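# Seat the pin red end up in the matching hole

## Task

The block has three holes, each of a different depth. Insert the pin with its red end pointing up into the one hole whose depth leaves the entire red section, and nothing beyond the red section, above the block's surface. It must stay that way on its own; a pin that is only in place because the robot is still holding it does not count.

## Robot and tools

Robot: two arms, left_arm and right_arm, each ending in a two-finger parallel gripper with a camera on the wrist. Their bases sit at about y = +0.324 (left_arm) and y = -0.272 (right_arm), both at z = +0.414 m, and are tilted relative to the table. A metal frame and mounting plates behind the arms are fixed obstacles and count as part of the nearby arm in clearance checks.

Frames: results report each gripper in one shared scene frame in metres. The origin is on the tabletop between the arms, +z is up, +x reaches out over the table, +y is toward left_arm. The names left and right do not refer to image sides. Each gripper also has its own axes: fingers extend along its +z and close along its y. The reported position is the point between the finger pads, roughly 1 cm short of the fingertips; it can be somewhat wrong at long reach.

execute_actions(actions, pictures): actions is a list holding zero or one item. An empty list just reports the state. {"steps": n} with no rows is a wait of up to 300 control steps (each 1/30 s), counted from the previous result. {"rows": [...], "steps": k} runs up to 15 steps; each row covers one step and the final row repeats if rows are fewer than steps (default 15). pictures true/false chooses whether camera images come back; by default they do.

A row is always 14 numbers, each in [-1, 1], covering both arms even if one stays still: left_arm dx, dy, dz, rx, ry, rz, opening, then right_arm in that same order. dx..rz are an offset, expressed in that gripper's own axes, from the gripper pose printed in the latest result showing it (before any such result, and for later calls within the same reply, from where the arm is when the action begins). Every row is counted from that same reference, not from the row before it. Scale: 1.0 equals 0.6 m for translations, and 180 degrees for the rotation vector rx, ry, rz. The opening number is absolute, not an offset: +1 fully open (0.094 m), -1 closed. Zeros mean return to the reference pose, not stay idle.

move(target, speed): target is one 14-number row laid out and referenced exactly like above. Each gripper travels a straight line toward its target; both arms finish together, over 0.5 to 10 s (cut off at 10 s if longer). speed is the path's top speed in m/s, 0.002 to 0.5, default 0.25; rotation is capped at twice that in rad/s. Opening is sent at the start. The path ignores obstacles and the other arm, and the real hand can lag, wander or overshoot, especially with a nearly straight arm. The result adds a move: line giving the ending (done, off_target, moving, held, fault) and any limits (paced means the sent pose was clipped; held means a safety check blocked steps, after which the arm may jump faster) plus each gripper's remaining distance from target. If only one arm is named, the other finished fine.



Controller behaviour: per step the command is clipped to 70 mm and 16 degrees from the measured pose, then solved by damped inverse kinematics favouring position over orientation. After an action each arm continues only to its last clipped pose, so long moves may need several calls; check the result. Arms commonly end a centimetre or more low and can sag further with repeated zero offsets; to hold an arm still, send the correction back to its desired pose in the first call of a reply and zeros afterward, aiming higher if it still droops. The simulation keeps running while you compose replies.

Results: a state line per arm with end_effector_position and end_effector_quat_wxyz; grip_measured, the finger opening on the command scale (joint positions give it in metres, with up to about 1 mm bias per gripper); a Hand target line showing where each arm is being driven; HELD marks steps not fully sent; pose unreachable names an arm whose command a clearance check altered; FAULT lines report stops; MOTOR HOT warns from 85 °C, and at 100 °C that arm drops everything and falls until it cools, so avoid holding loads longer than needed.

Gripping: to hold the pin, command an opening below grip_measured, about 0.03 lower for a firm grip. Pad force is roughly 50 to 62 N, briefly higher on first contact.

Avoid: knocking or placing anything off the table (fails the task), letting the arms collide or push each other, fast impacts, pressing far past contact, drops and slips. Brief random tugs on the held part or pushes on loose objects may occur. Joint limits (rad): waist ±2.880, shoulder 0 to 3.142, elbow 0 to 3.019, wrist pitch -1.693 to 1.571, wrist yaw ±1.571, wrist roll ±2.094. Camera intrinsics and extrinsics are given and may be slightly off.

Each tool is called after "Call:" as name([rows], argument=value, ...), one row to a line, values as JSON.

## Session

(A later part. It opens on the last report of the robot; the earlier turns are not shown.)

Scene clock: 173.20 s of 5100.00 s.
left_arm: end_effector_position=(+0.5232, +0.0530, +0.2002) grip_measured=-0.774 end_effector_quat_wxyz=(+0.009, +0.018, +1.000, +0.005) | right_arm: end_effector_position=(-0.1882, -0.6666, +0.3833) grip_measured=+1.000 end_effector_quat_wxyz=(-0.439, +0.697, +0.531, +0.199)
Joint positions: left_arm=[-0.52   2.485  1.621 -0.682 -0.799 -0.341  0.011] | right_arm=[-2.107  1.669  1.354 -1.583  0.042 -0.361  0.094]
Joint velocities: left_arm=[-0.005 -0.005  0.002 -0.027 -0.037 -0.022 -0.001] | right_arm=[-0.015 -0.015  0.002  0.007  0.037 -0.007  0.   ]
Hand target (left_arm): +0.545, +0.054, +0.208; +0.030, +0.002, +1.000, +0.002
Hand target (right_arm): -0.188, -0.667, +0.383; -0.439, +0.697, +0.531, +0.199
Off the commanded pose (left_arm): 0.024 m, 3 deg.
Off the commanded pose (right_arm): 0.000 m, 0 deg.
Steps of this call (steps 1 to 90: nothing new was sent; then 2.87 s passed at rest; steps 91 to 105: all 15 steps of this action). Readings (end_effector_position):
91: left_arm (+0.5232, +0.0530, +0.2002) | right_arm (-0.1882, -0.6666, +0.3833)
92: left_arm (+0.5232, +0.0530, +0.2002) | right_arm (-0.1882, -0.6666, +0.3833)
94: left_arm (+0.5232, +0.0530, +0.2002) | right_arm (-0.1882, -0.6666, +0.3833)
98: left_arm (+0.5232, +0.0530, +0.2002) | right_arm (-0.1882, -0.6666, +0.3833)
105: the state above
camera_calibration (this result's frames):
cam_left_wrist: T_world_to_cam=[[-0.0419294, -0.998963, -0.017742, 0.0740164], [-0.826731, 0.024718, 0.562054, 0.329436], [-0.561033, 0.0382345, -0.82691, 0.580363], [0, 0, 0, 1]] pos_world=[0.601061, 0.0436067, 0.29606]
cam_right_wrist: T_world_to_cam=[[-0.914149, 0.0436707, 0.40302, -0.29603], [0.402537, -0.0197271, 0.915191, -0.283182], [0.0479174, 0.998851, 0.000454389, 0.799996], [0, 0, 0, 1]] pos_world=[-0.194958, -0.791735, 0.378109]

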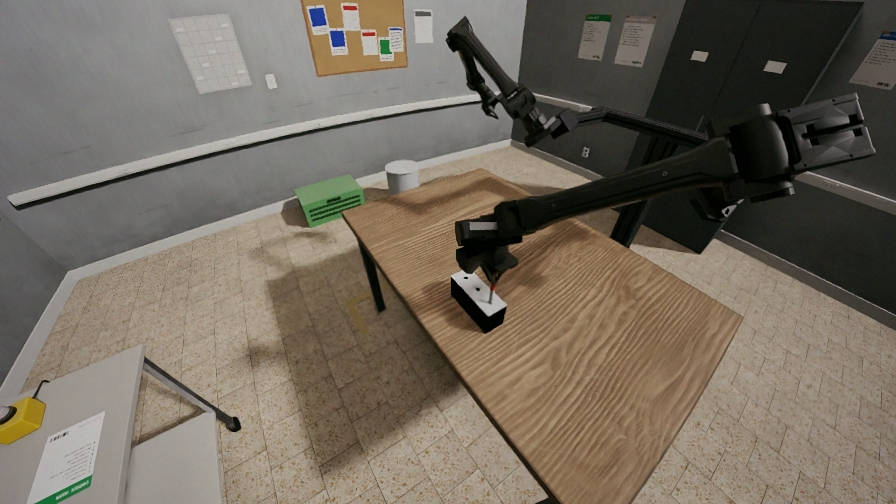

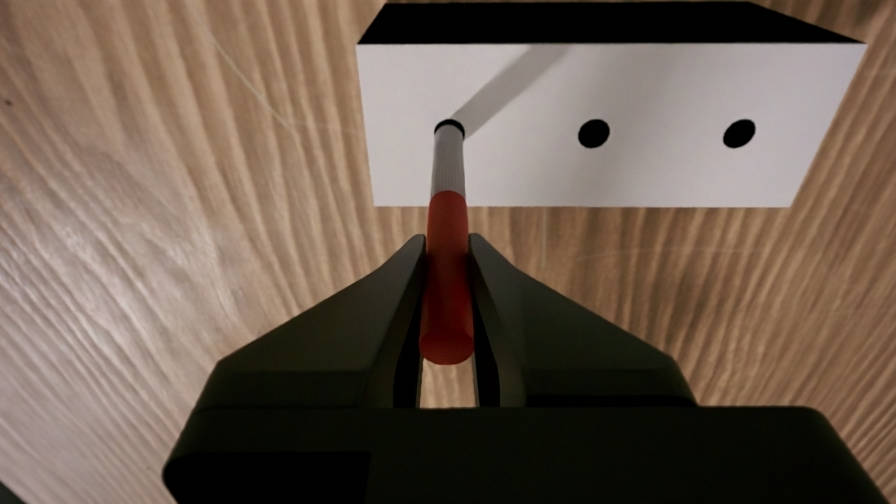

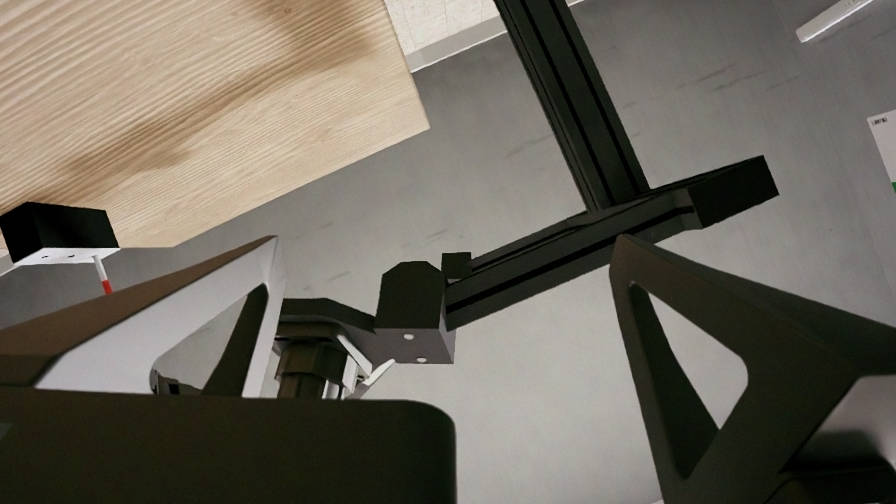

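Call:
execute_actions([
  {"rows":[[-0.044,0.001,-0.013,0.002,-0.013,-0.0105,-0.81,0,0,0,0,0,0,1]]},
])

Call:
zoom_image(camera="cam_left_wrist", region=[390,80,510,200])

Scene clock: 177.40 s of 5100.00 s.
left_arm: end_effector_position=(+0.5313, +0.0534, +0.2030) grip_measured=-0.774 end_effector_quat_wxyz=(+0.015, +0.012, +1.000, +0.005) | right_arm: end_effector_position=(-0.1882, -0.6666, +0.3833) grip_measured=+1.000 end_effector_quat_wxyz=(-0.439, +0.697, +0.531, +0.199)
Joint positions: left_arm=[-0.52   2.485  1.637 -0.682 -0.802 -0.341  0.011] | right_arm=[-2.107  1.669  1.354 -1.583  0.042 -0.361  0.094]
Joint velocities: left_arm=[-0.015  0.005  0.002 -0.022 -0.037 -0.022  0.001] | right_arm=[-0.015 -0.015 -0.002 -0.017  0.007 -0.022  0.   ]
Hand target (left_arm): +0.549, +0.053, +0.209; +0.030, +0.001, +1.000, +0.001
Hand target (right_arm): -0.188, -0.667, +0.383; -0.439, +0.697, +0.531, +0.199
Off the commanded pose (left_arm): 0.019 m, 2 deg.
Off the commanded pose (right_arm): 0.000 m, 0 deg.
Steps of this call (steps 1 to 90: nothing new was sent; then 0.70 s passed at rest; steps 91 to 105: all 15 steps of this action). Readings (end_effector_position):
91: left_arm (+0.5236, +0.0531, +0.2004) | right_arm (-0.1882, -0.6666, +0.3833)
92: left_arm (+0.5243, +0.0532, +0.2006) | right_arm (-0.1882, -0.6666, +0.3833)
94: left_arm (+0.5268, +0.0534, +0.2014) | right_arm (-0.1882, -0.6666, +0.3833)
98: left_arm (+0.5307, +0.0534, +0.2028) | right_arm (-0.1882, -0.6666, +0.3833)
105: the state above
camera_calibration (this result's frames):
cam_left_wrist: T_world_to_cam=[[-0.0312817, -0.999356, -0.0176074, 0.0690761], [-0.83329, 0.0163474, 0.552595, 0.340422], [-0.551951, 0.0319582, -0.833264, 0.583977], [0, 0, 0, 1]] pos_world=[0.608158, 0.0448037, 0.299707]
cam_right_wrist: T_world_to_cam=[[-0.914149, 0.0436707, 0.40302, -0.29603], [0.402537, -0.0197271, 0.915191, -0.283182], [0.0479174, 0.998851, 0.000454389, 0.799996], [0, 0, 0, 1]] pos_world=[-0.194958, -0.791735, 0.378109]

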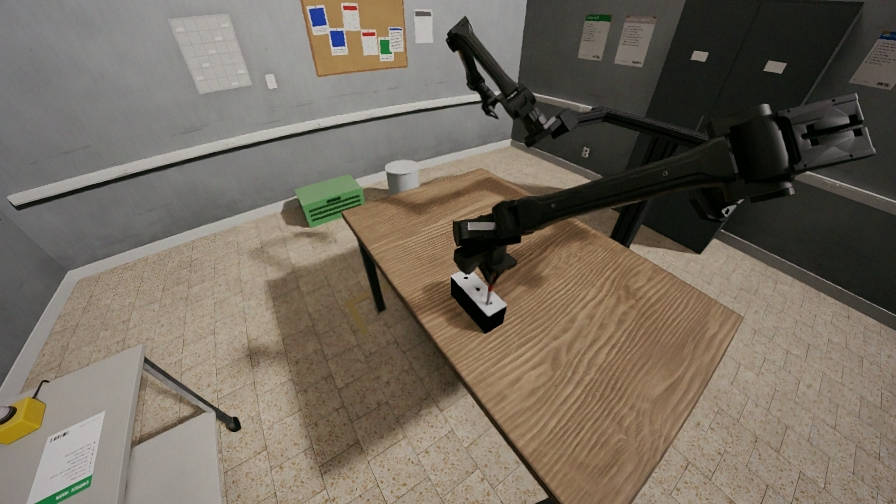

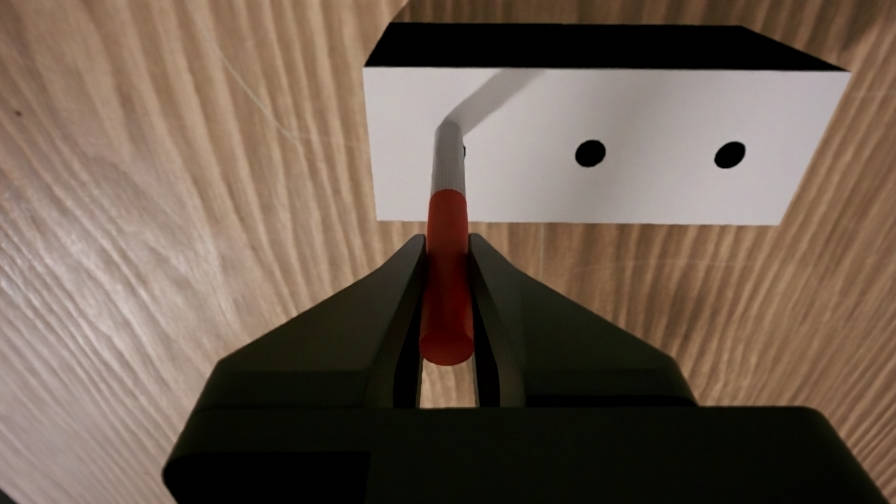

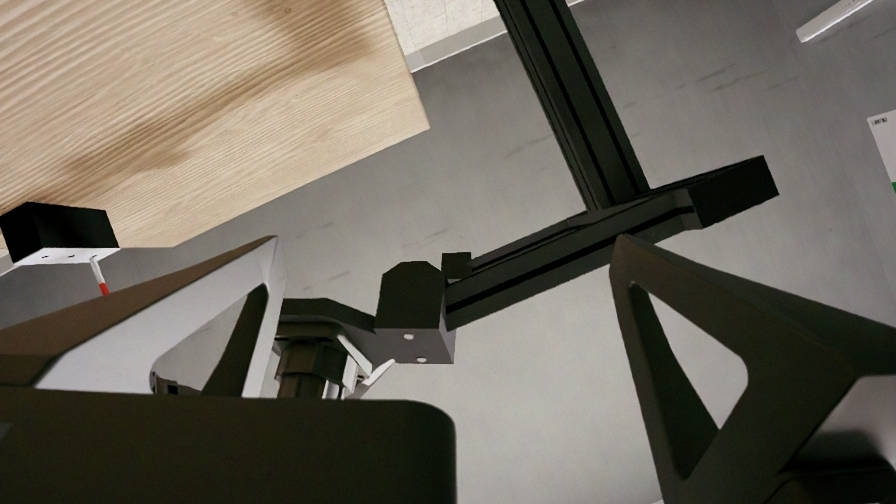

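Region (390, 80, 510, 200) of cam_left_wrist's 896x504 image, scaled by 4.200, with more detail than that image has.

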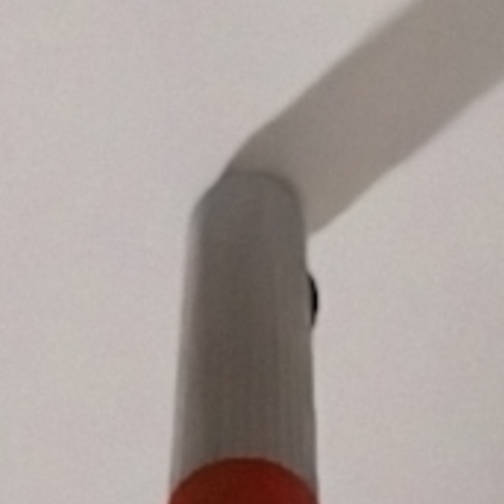

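Call:
move(target=[0.005,-0.003,-0.08,0.002,0,-0.005,-0.81,0,0,0,0,0,0,1], speed=0.08)

Scene clock: 183.10 s of 5100.00 s.
left_arm: end_effector_position=(+0.5208, +0.0583, +0.2258) grip_measured=-0.774 end_effector_quat_wxyz=(+0.002, +0.003, +1.000, +0.009) | right_arm: end_effector_position=(-0.1882, -0.6666, +0.3833) grip_measured=+1.000 end_effector_quat_wxyz=(-0.439, +0.697, +0.531, +0.199)
Joint positions: left_arm=[-0.545  2.448  1.618 -0.766 -0.8   -0.424  0.011] | right_arm=[-2.107  1.669  1.354 -1.583  0.042 -0.361  0.094]
Joint velocities: left_arm=[-0.005 -0.005 -0.007 -0.002  0.037 -0.037 -0.001] | right_arm=[-0.005 -0.005  0.007  0.002 -0.037  0.007  0.   ]
Hand target (left_arm): +0.527, +0.051, +0.251; +0.015, +0.005, +1.000, +0.001
Hand target (right_arm): -0.188, -0.667, +0.383; -0.439, +0.697, +0.531, +0.199
Off the commanded pose (left_arm): 0.027 m, 2 deg.
Off the commanded pose (right_arm): 0.000 m, 0 deg.
After step 90, 1.60 s passed at rest.
move: off_target (left_arm)
camera_calibration (this result's frames):
cam_left_wrist: T_world_to_cam=[[-0.0126343, -0.999609, -0.0249522, 0.0660002], [-0.818317, -0.00400412, 0.574753, 0.307369], [-0.574628, 0.0276804, -0.817946, 0.605581], [0, 0, 0, 1]] pos_world=[0.600343, 0.0504424, 0.320318]
cam_right_wrist: T_world_to_cam=[[-0.914149, 0.0436707, 0.40302, -0.29603], [0.402537, -0.0197271, 0.915191, -0.283182], [0.0479174, 0.998851, 0.000454389, 0.799996], [0, 0, 0, 1]] pos_world=[-0.194958, -0.791735, 0.378109]

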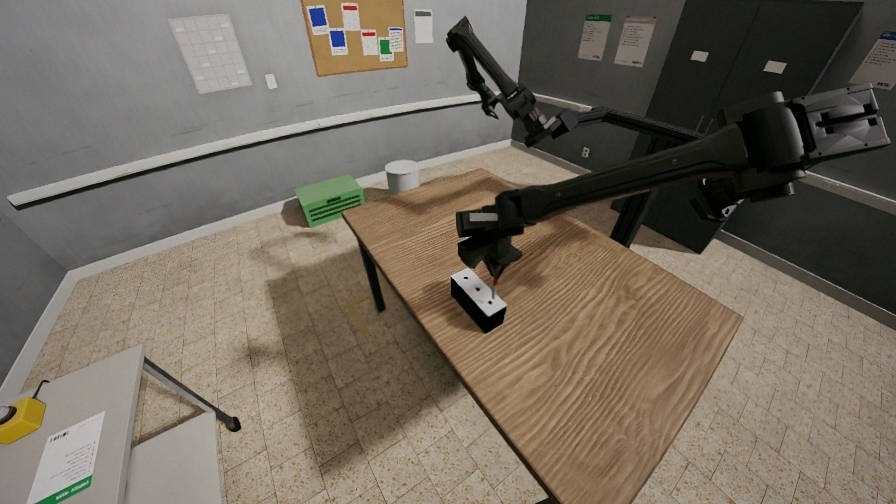

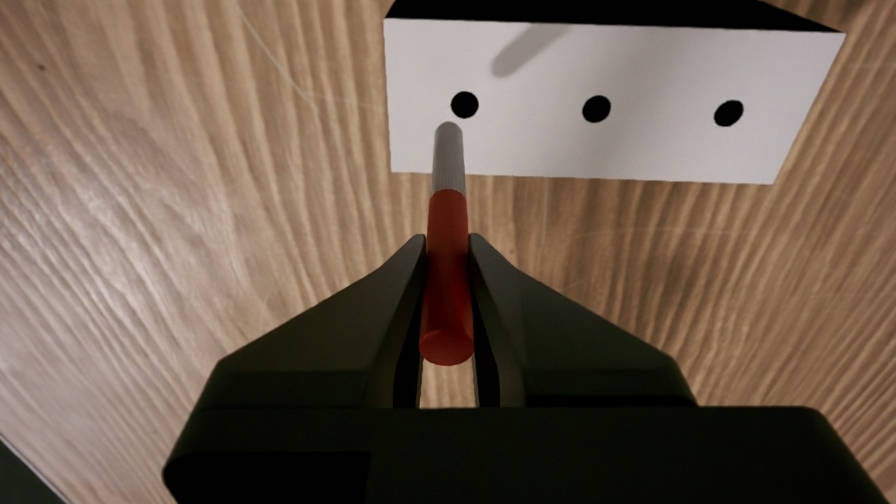

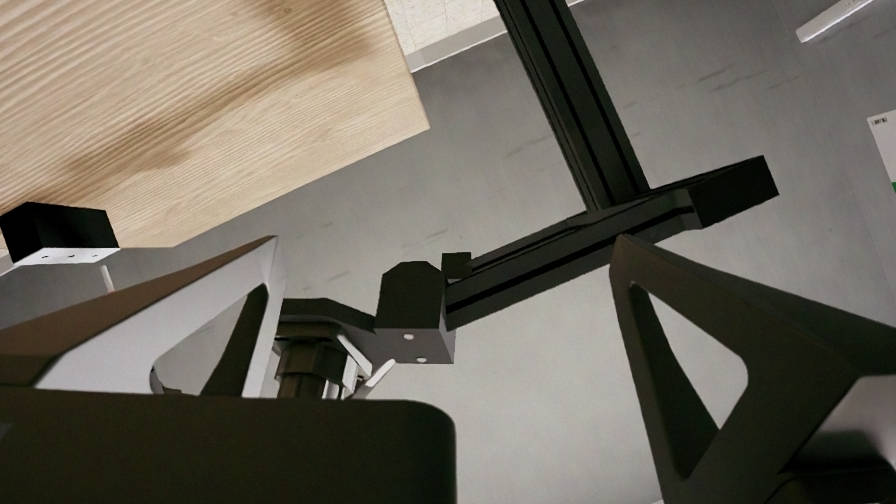

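Call:
move(target=[-0.025,-0.009,0.025,0.005,-0.01,0,-0.81,0,0,0,0,0,0,1], speed=0.04)

Call:
zoom_image(camera="cam_left_wrist", region=[390,80,510,200])

Scene clock: 188.43 s of 5100.00 s.
left_arm: end_effector_position=(+0.5205, +0.0541, +0.2083) grip_measured=-0.774 end_effector_quat_wxyz=(+0.006, +0.012, +1.000, +0.007) | right_arm: end_effector_position=(-0.1882, -0.6666, +0.3833) grip_measured=+1.000 end_effector_quat_wxyz=(-0.439, +0.697, +0.531, +0.199)
Joint positions: left_arm=[-0.53   2.474  1.618 -0.711 -0.8   -0.373  0.011] | right_arm=[-2.107  1.669  1.354 -1.583  0.042 -0.361  0.094]
Joint velocities: left_arm=[-0.005 -0.015 -0.012  0.012  0.022  0.081 -0.001] | right_arm=[-0.005 -0.005 -0.017 -0.017  0.007 -0.022  0.   ]
Hand target (left_arm): +0.536, +0.054, +0.211; +0.017, +0.003, +1.000, +0.001
Hand target (right_arm): -0.188, -0.667, +0.383; -0.439, +0.697, +0.531, +0.199
Off the commanded pose (left_arm): 0.016 m, 2 deg.
Off the commanded pose (right_arm): 0.000 m, 0 deg.
After step 90, 1.43 s passed at rest.
move: off_target (left_arm)
camera_calibration (this result's frames):
cam_left_wrist: T_world_to_cam=[[-0.0317447, -0.999267, -0.0213926, 0.0705932], [-0.822854, 0.0139787, 0.568082, 0.31994], [-0.567366, 0.0356366, -0.822694, 0.588004], [0, 0, 0, 1]] pos_world=[0.599118, 0.0451146, 0.303506]
cam_right_wrist: T_world_to_cam=[[-0.914149, 0.0436707, 0.40302, -0.29603], [0.402537, -0.0197271, 0.915191, -0.283182], [0.0479174, 0.998851, 0.000454389, 0.799996], [0, 0, 0, 1]] pos_world=[-0.194958, -0.791735, 0.378109]

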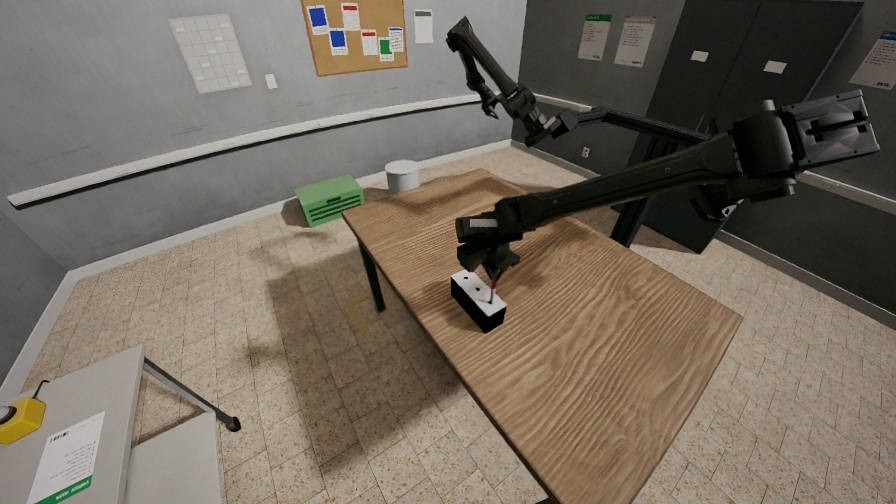

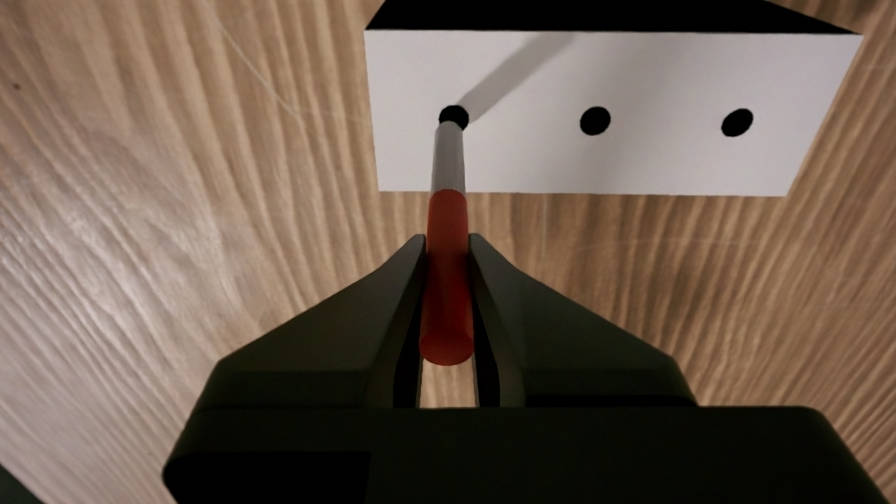

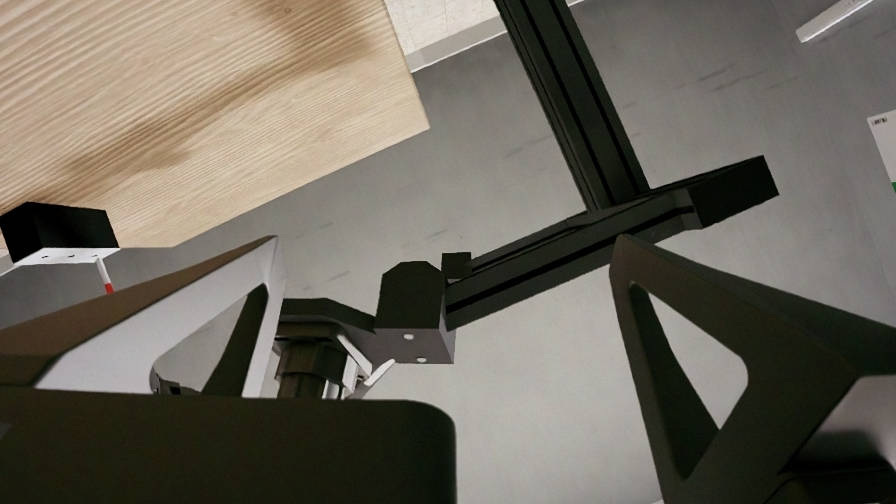

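Region (390, 80, 510, 200) of cam_left_wrist's 896x504 image, scaled by 4.200, with more detail than that image has.

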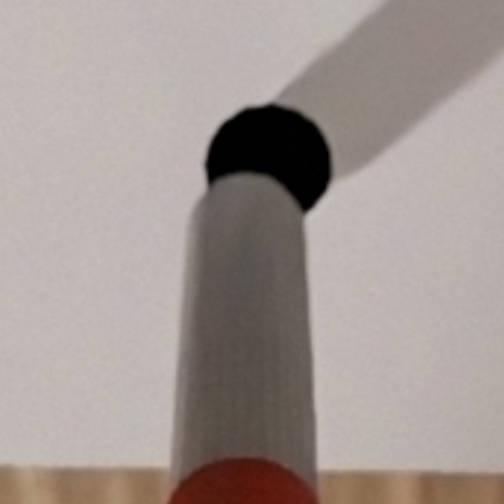

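Target (0.537,0.052,0.205), w .020.

Call:
execute_actions([
  {"rows":[[-0.027,-0.003,0.0,0.004,-0.009,-0.006,-0.81,0,0,0,0,0,0,1],[-0.028,-0.004,0.005,0.004,-0.009,-0.006,-0.81,0,0,0,0,0,0,1]]},
])

Call:
zoom_image(camera="cam_left_wrist", region=[390,80,510,200])

Scene clock: 197.50 s of 5100.00 s.
left_arm: end_effector_position=(+0.5205, +0.0516, +0.2046) grip_measured=-0.774 end_effector_quat_wxyz=(+0.008, +0.015, +1.000, +0.006) | right_arm: end_effector_position=(-0.1882, -0.6666, +0.3833) grip_measured=+1.000 end_effector_quat_wxyz=(-0.439, +0.697, +0.531, +0.199)
Joint positions: left_arm=[-0.528  2.481  1.618 -0.694 -0.8   -0.36   0.011] | right_arm=[-2.107  1.669  1.354 -1.583  0.042 -0.361  0.094]
Joint velocities: left_arm=[ 0.005 -0.005  0.007  0.002 -0.007 -0.022  0.001] | right_arm=[-0.005 -0.015  0.012 -0.007  0.081 -0.051  0.   ]
Hand target (left_arm): +0.537, +0.052, +0.206; +0.020, +0.003, +1.000, +0.001
Hand target (right_arm): -0.188, -0.667, +0.383; -0.439, +0.697, +0.531, +0.199
Off the commanded pose (left_arm): 0.017 m, 2 deg.
Off the commanded pose (right_arm): 0.000 m, 0 deg.
Steps of this call (steps 1 to 90: nothing new was sent; then 5.57 s passed at rest; steps 91 to 105: all 15 steps of this action). Readings (end_effector_position):
91: left_arm (+0.5208, +0.0540, +0.2083) | right_arm (-0.1882, -0.6666, +0.3833)
92: left_arm (+0.5212, +0.0534, +0.2080) | right_arm (-0.1882, -0.6666, +0.3833)
94: left_arm (+0.5222, +0.0527, +0.2073) | right_arm (-0.1882, -0.6666, +0.3833)
98: left_arm (+0.5214, +0.0520, +0.2057) | right_arm (-0.1882, -0.6666, +0.3833)
105: the state above
camera_calibration (this result's frames):
cam_left_wrist: T_world_to_cam=[[-0.0372858, -0.999116, -0.0194361, 0.0704654], [-0.825762, 0.0198512, 0.563669, 0.324147], [-0.562785, 0.0370664, -0.825772, 0.583222], [0, 0, 0, 1]] pos_world=[0.598524, 0.0423504, 0.300266]
cam_right_wrist: T_world_to_cam=[[-0.914149, 0.0436707, 0.40302, -0.29603], [0.402537, -0.0197271, 0.915191, -0.283182], [0.0479174, 0.998851, 0.000454389, 0.799996], [0, 0, 0, 1]] pos_world=[-0.194958, -0.791735, 0.378109]

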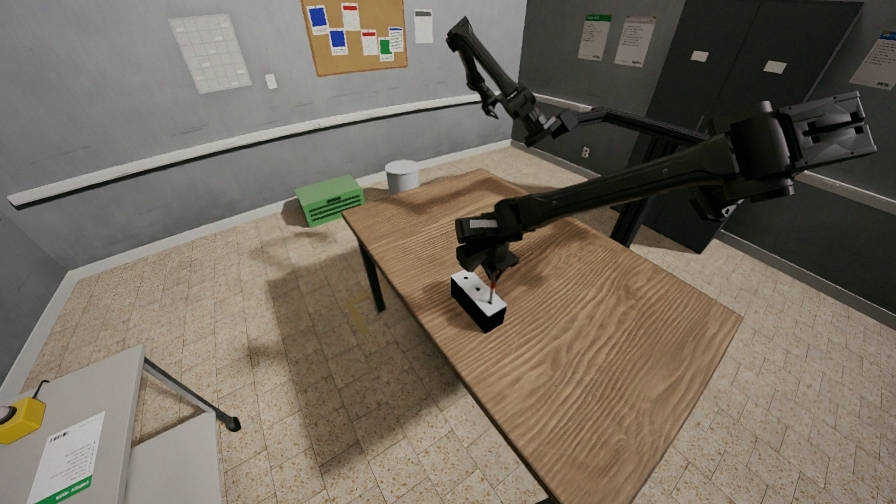

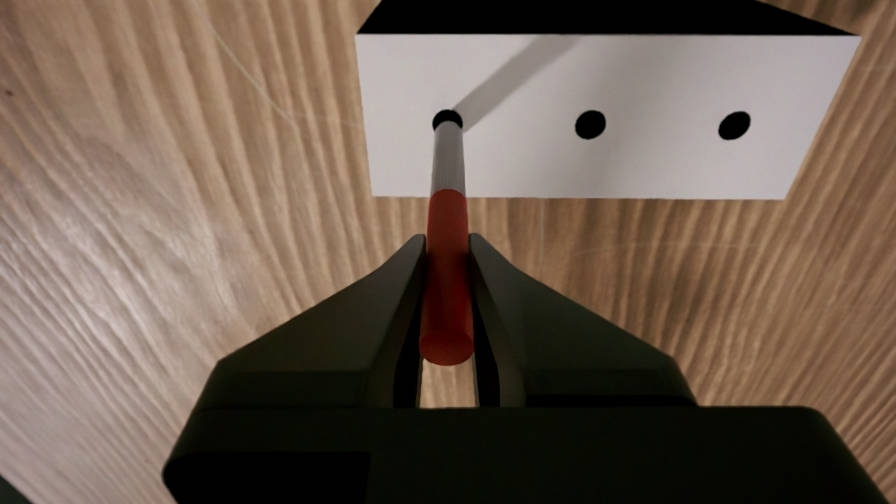

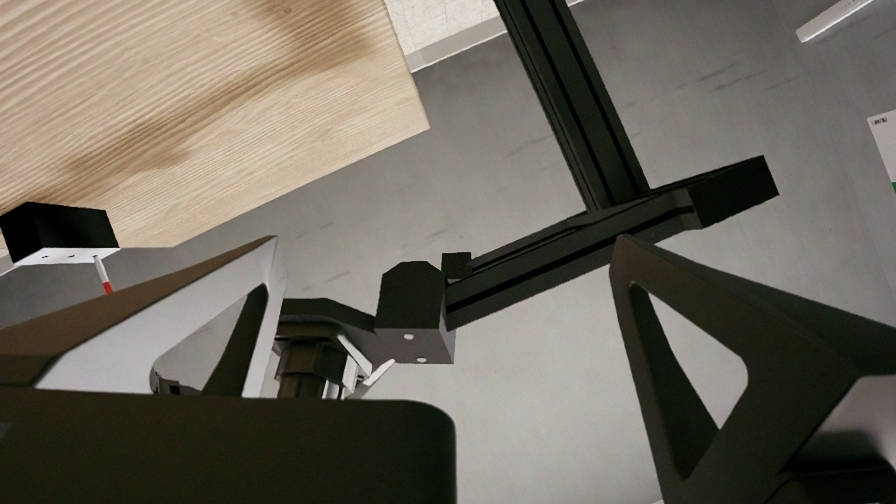

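Region (390, 80, 510, 200) of cam_left_wrist's 896x504 image, scaled by 4.200, with more detail than that image has.

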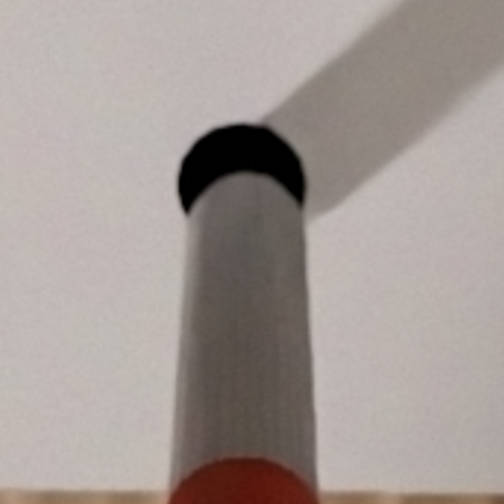

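Need wrist +0.015 and waist a little: target (0.539,0.053,0.204), w .023.

Call:
execute_actions([
  {"rows":[[-0.031,0.002,0.002,0.0035,-0.0105,-0.009,-0.81,0,0,0,0,0,0,1]]},
])

Call:
zoom_image(camera="cam_left_wrist", region=[390,80,510,200])

Scene clock: 202.97 s of 5100.00 s.
left_arm: end_effector_position=(+0.5244, +0.0516, +0.2029) grip_measured=-0.774 end_effector_quat_wxyz=(+0.014, +0.011, +1.000, +0.004) | right_arm: end_effector_position=(-0.1882, -0.6666, +0.3833) grip_measured=+1.000 end_effector_quat_wxyz=(-0.439, +0.697, +0.531, +0.199)
Joint positions: left_arm=[-0.524  2.481  1.618 -0.672 -0.8   -0.349  0.011] | right_arm=[-2.107  1.669  1.354 -1.583  0.042 -0.361  0.094]
Joint velocities: left_arm=[-0.015  0.005 -0.007  0.012  0.022  0.037 -0.001] | right_arm=[-0.015 -0.005 -0.012  0.002 -0.022 -0.081  0.   ]
Hand target (left_arm): +0.539, +0.053, +0.204; +0.025, +0.001, +1.000, +0.000
Hand target (right_arm): -0.188, -0.667, +0.383; -0.439, +0.697, +0.531, +0.199
Off the commanded pose (left_arm): 0.015 m, 2 deg.
Off the commanded pose (right_arm): 0.000 m, 0 deg.
Steps of this call (steps 1 to 90: nothing new was sent; then 1.97 s passed at rest; steps 91 to 105: all 15 steps of this action). Readings (end_effector_position):
91: left_arm (+0.5211, +0.0513, +0.2046) | right_arm (-0.1882, -0.6666, +0.3833)
92: left_arm (+0.5222, +0.0511, +0.2045) | right_arm (-0.1882, -0.6666, +0.3833)
94: left_arm (+0.5235, +0.0507, +0.2040) | right_arm (-0.1882, -0.6666, +0.3833)
98: left_arm (+0.5242, +0.0513, +0.2032) | right_arm (-0.1882, -0.6666, +0.3833)
105: the state above
camera_calibration (this result's frames):
cam_left_wrist: T_world_to_cam=[[-0.0296202, -0.999445, -0.0152125, 0.0657619], [-0.832259, 0.0162307, 0.554149, 0.333921], [-0.553595, 0.0290748, -0.832279, 0.580919], [0, 0, 0, 1]] pos_world=[0.60145, 0.0434156, 0.299445]
cam_right_wrist: T_world_to_cam=[[-0.914149, 0.0436707, 0.40302, -0.29603], [0.402537, -0.0197271, 0.915191, -0.283182], [0.0479174, 0.998851, 0.000454389, 0.799996], [0, 0, 0, 1]] pos_world=[-0.194958, -0.791735, 0.378109]

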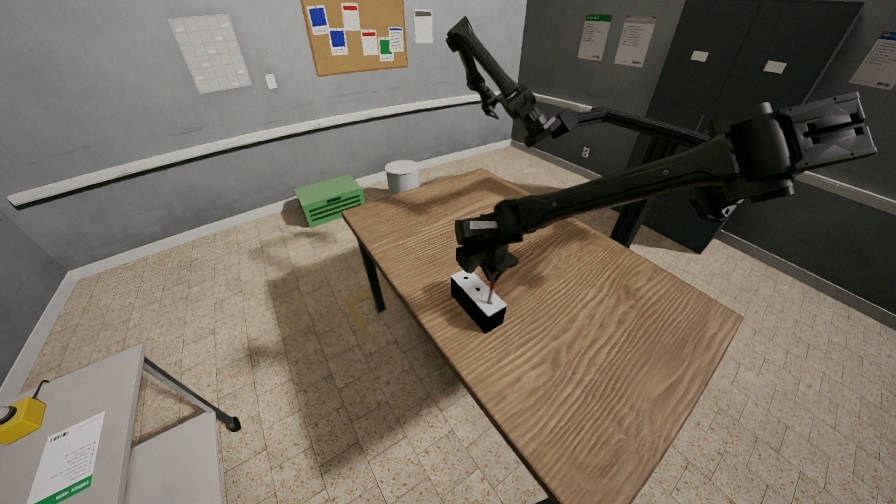

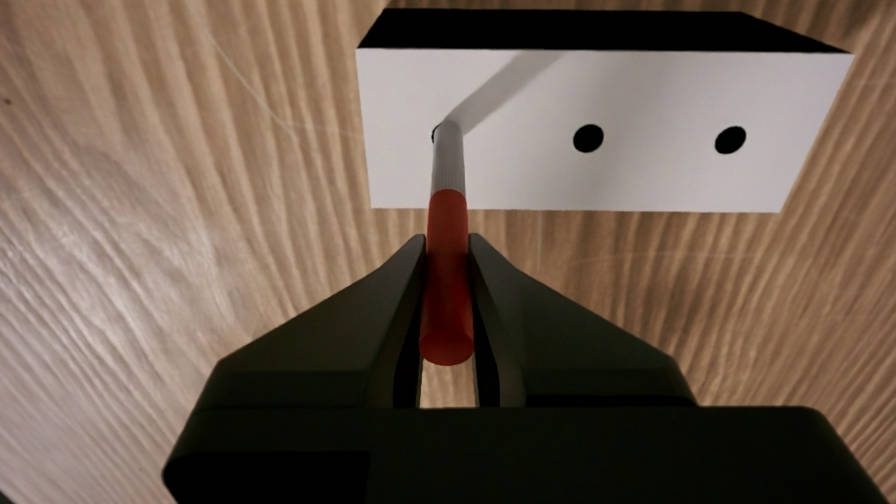

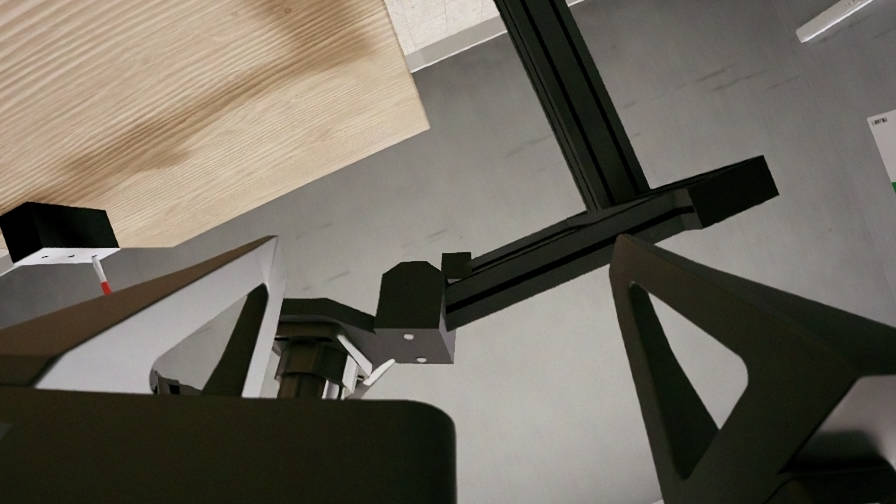

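Region (390, 80, 510, 200) of cam_left_wrist's 896x504 image, scaled by 4.200, with more detail than that image has.

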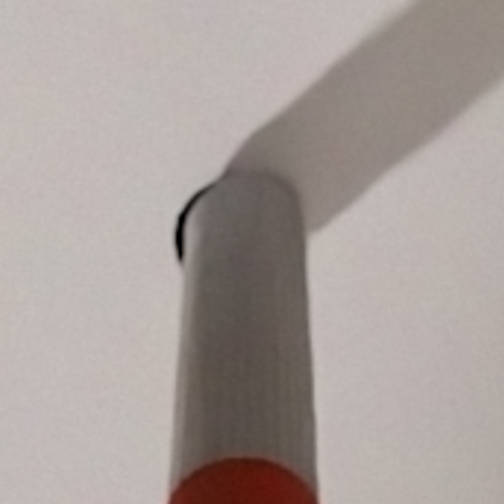

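Call:
execute_actions([
  {"rows":[[-0.02,0.0035,0.008,0.001,-0.004,-0.005,-0.81,0,0,0,0,0,0,1]]},
])

Call:
zoom_image(camera="cam_left_wrist", region=[390,80,510,200])

Scene clock: 213.93 s of 5100.00 s.
left_arm: end_effector_position=(+0.5238, +0.0528, +0.2004) grip_measured=-0.774 end_effector_quat_wxyz=(+0.012, +0.013, +1.000, +0.004) | right_arm: end_effector_position=(-0.1882, -0.6666, +0.3833) grip_measured=+1.000 end_effector_quat_wxyz=(-0.439, +0.697, +0.531, +0.199)
Joint positions: left_arm=[-0.52   2.483  1.618 -0.672 -0.8   -0.345  0.011] | right_arm=[-2.107  1.669  1.354 -1.583  0.042 -0.361  0.094]
Joint velocities: left_arm=[ 0.005 -0.015  0.012  0.012 -0.051 -0.051 -0.001] | right_arm=[ 0.005  0.005  0.002 -0.017 -0.007  0.066  0.   ]
Hand target (left_arm): +0.536, +0.054, +0.199; +0.020, +0.004, +1.000, +0.002
Hand target (right_arm): -0.188, -0.667, +0.383; -0.439, +0.697, +0.531, +0.199
Off the commanded pose (left_arm): 0.013 m, 1 deg.
Off the commanded pose (right_arm): 0.000 m, 0 deg.
Steps of this call (steps 1 to 90: nothing new was sent; then 7.47 s passed at rest; steps 91 to 105: all 15 steps of this action). Readings (end_effector_position):
91: left_arm (+0.5244, +0.0518, +0.2027) | right_arm (-0.1882, -0.6666, +0.3833)
92: left_arm (+0.5243, +0.0517, +0.2025) | right_arm (-0.1882, -0.6666, +0.3833)
94: left_arm (+0.5240, +0.0522, +0.2016) | right_arm (-0.1882, -0.6666, +0.3833)
98: left_arm (+0.5238, +0.0528, +0.2004) | right_arm (-0.1882, -0.6666, +0.3833)
105: the state above
camera_calibration (this result's frames):
cam_left_wrist: T_world_to_cam=[[-0.0328951, -0.999318, -0.0167748, 0.0689349], [-0.830112, 0.0179702, 0.557306, 0.332884], [-0.556625, 0.0322576, -0.830137, 0.579469], [0, 0, 0, 1]] pos_world=[0.601145, 0.0442136, 0.296677]
cam_right_wrist: T_world_to_cam=[[-0.914149, 0.0436707, 0.40302, -0.29603], [0.402537, -0.0197271, 0.915191, -0.283182], [0.0479174, 0.998851, 0.000454389, 0.799996], [0, 0, 0, 1]] pos_world=[-0.194958, -0.791735, 0.378109]

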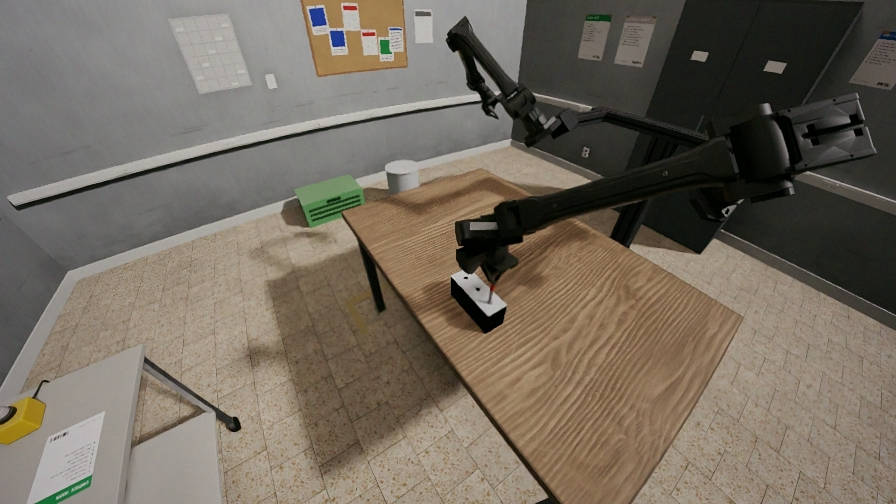

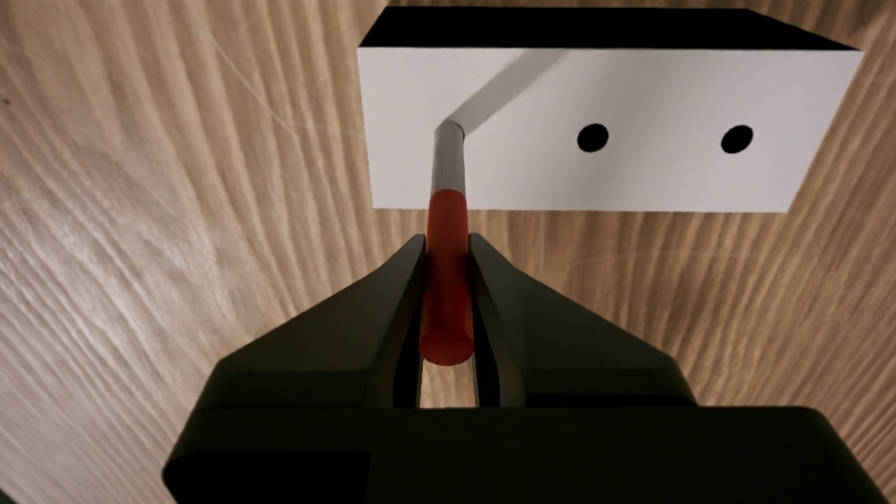

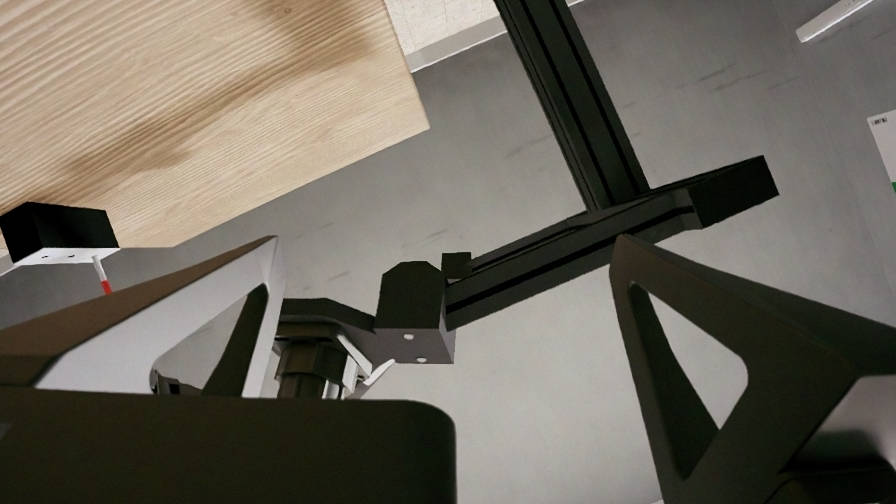

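Region (390, 80, 510, 200) of cam_left_wrist's 896x504 image, scaled by 4.200, with more detail than that image has.

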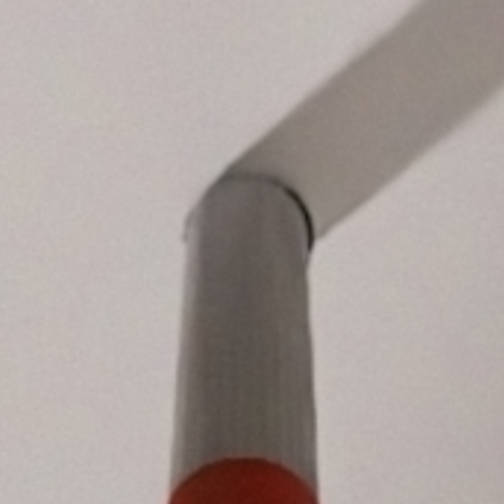

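On far rim, by ~1 mm. Push along the shoulder direction.

Call:
execute_actions([
  {"rows":[[-0.014,-0.002,0.008,0.001,0,-0.003,-0.81,0,0,0,0,0,0,1]]},
])

Call:
zoom_image(camera="cam_left_wrist", region=[390,80,510,200])

Scene clock: 218.60 s of 5100.00 s.
left_arm: end_effector_position=(+0.5240, +0.0526, +0.2003) grip_measured=-0.774 end_effector_quat_wxyz=(+0.012, +0.013, +1.000, +0.004) | right_arm: end_effector_position=(-0.1882, -0.6666, +0.3833) grip_measured=+1.000 end_effector_quat_wxyz=(-0.439, +0.697, +0.531, +0.199)
Joint positions: left_arm=[-0.52   2.484  1.619 -0.672 -0.8   -0.344  0.011] | right_arm=[-2.107  1.669  1.354 -1.583  0.042 -0.361  0.094]
Joint velocities: left_arm=[ 0.005 -0.005 -0.012 -0.007  0.066  0.095 -0.001] | right_arm=[-0.005  0.005 -0.012  0.007  0.066 -0.022  0.   ]
Hand target (left_arm): +0.532, +0.052, +0.196; +0.012, +0.008, +1.000, +0.003
Hand target (right_arm): -0.188, -0.667, +0.383; -0.439, +0.697, +0.531, +0.199
Off the commanded pose (left_arm): 0.009 m, 1 deg.
Off the commanded pose (right_arm): 0.000 m, 0 deg.
Steps of this call (steps 1 to 90: nothing new was sent; then 1.17 s passed at rest; steps 91 to 105: all 15 steps of this action). Readings (end_effector_position):
91: left_arm (+0.5236, +0.0527, +0.2002) | right_arm (-0.1882, -0.6666, +0.3833)
92: left_arm (+0.5236, +0.0526, +0.2002) | right_arm (-0.1882, -0.6666, +0.3833)
94: left_arm (+0.5240, +0.0526, +0.2003) | right_arm (-0.1882, -0.6666, +0.3833)
98: left_arm (+0.5240, +0.0526, +0.2003) | right_arm (-0.1882, -0.6666, +0.3833)
105: the state above
camera_calibration (this result's frames):
cam_left_wrist: T_world_to_cam=[[-0.0330032, -0.999316, -0.0166894, 0.0687514], [-0.830248, 0.0181156, 0.5571, 0.333267], [-0.556416, 0.0322424, -0.830278, 0.579439], [0, 0, 0, 1]] pos_world=[0.601372, 0.0439846, 0.29658]
cam_right_wrist: T_world_to_cam=[[-0.914149, 0.0436707, 0.40302, -0.29603], [0.402537, -0.0197271, 0.915191, -0.283182], [0.0479174, 0.998851, 0.000454389, 0.799996], [0, 0, 0, 1]] pos_world=[-0.194958, -0.791735, 0.378109]

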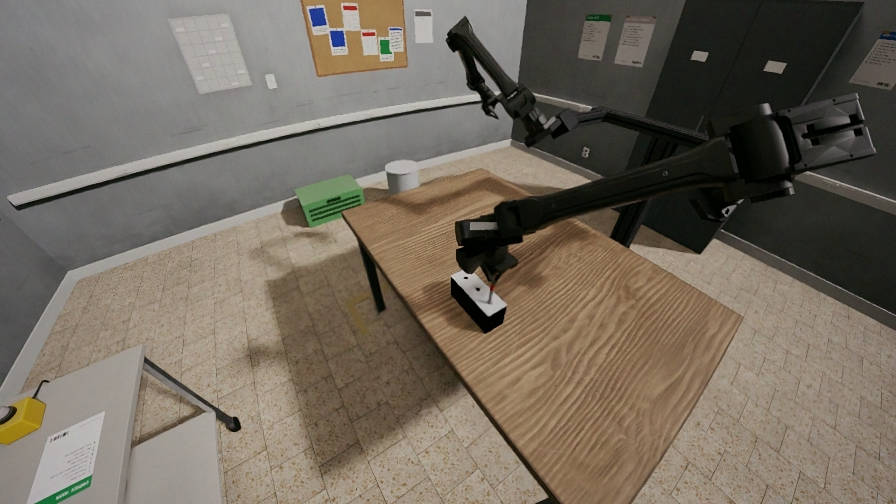

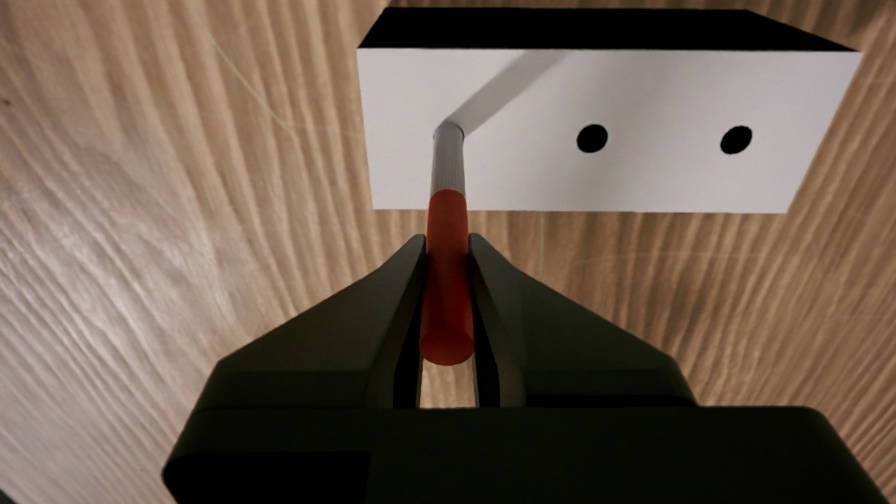

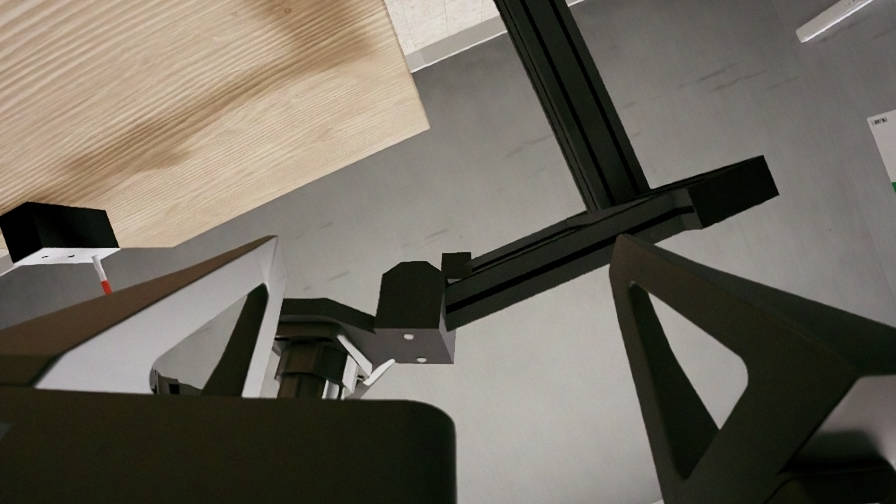

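Region (390, 80, 510, 200) of cam_left_wrist's 896x504 image, scaled by 4.200, with more detail than that image has.

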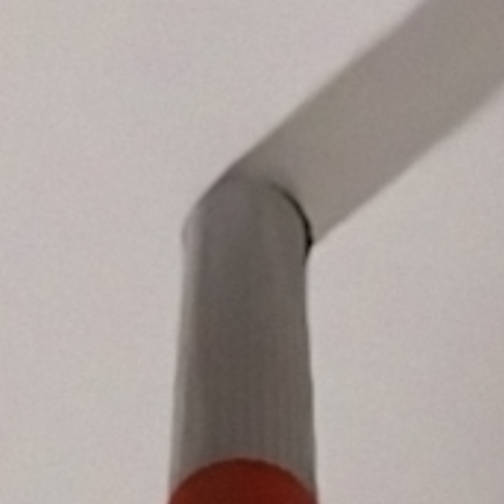

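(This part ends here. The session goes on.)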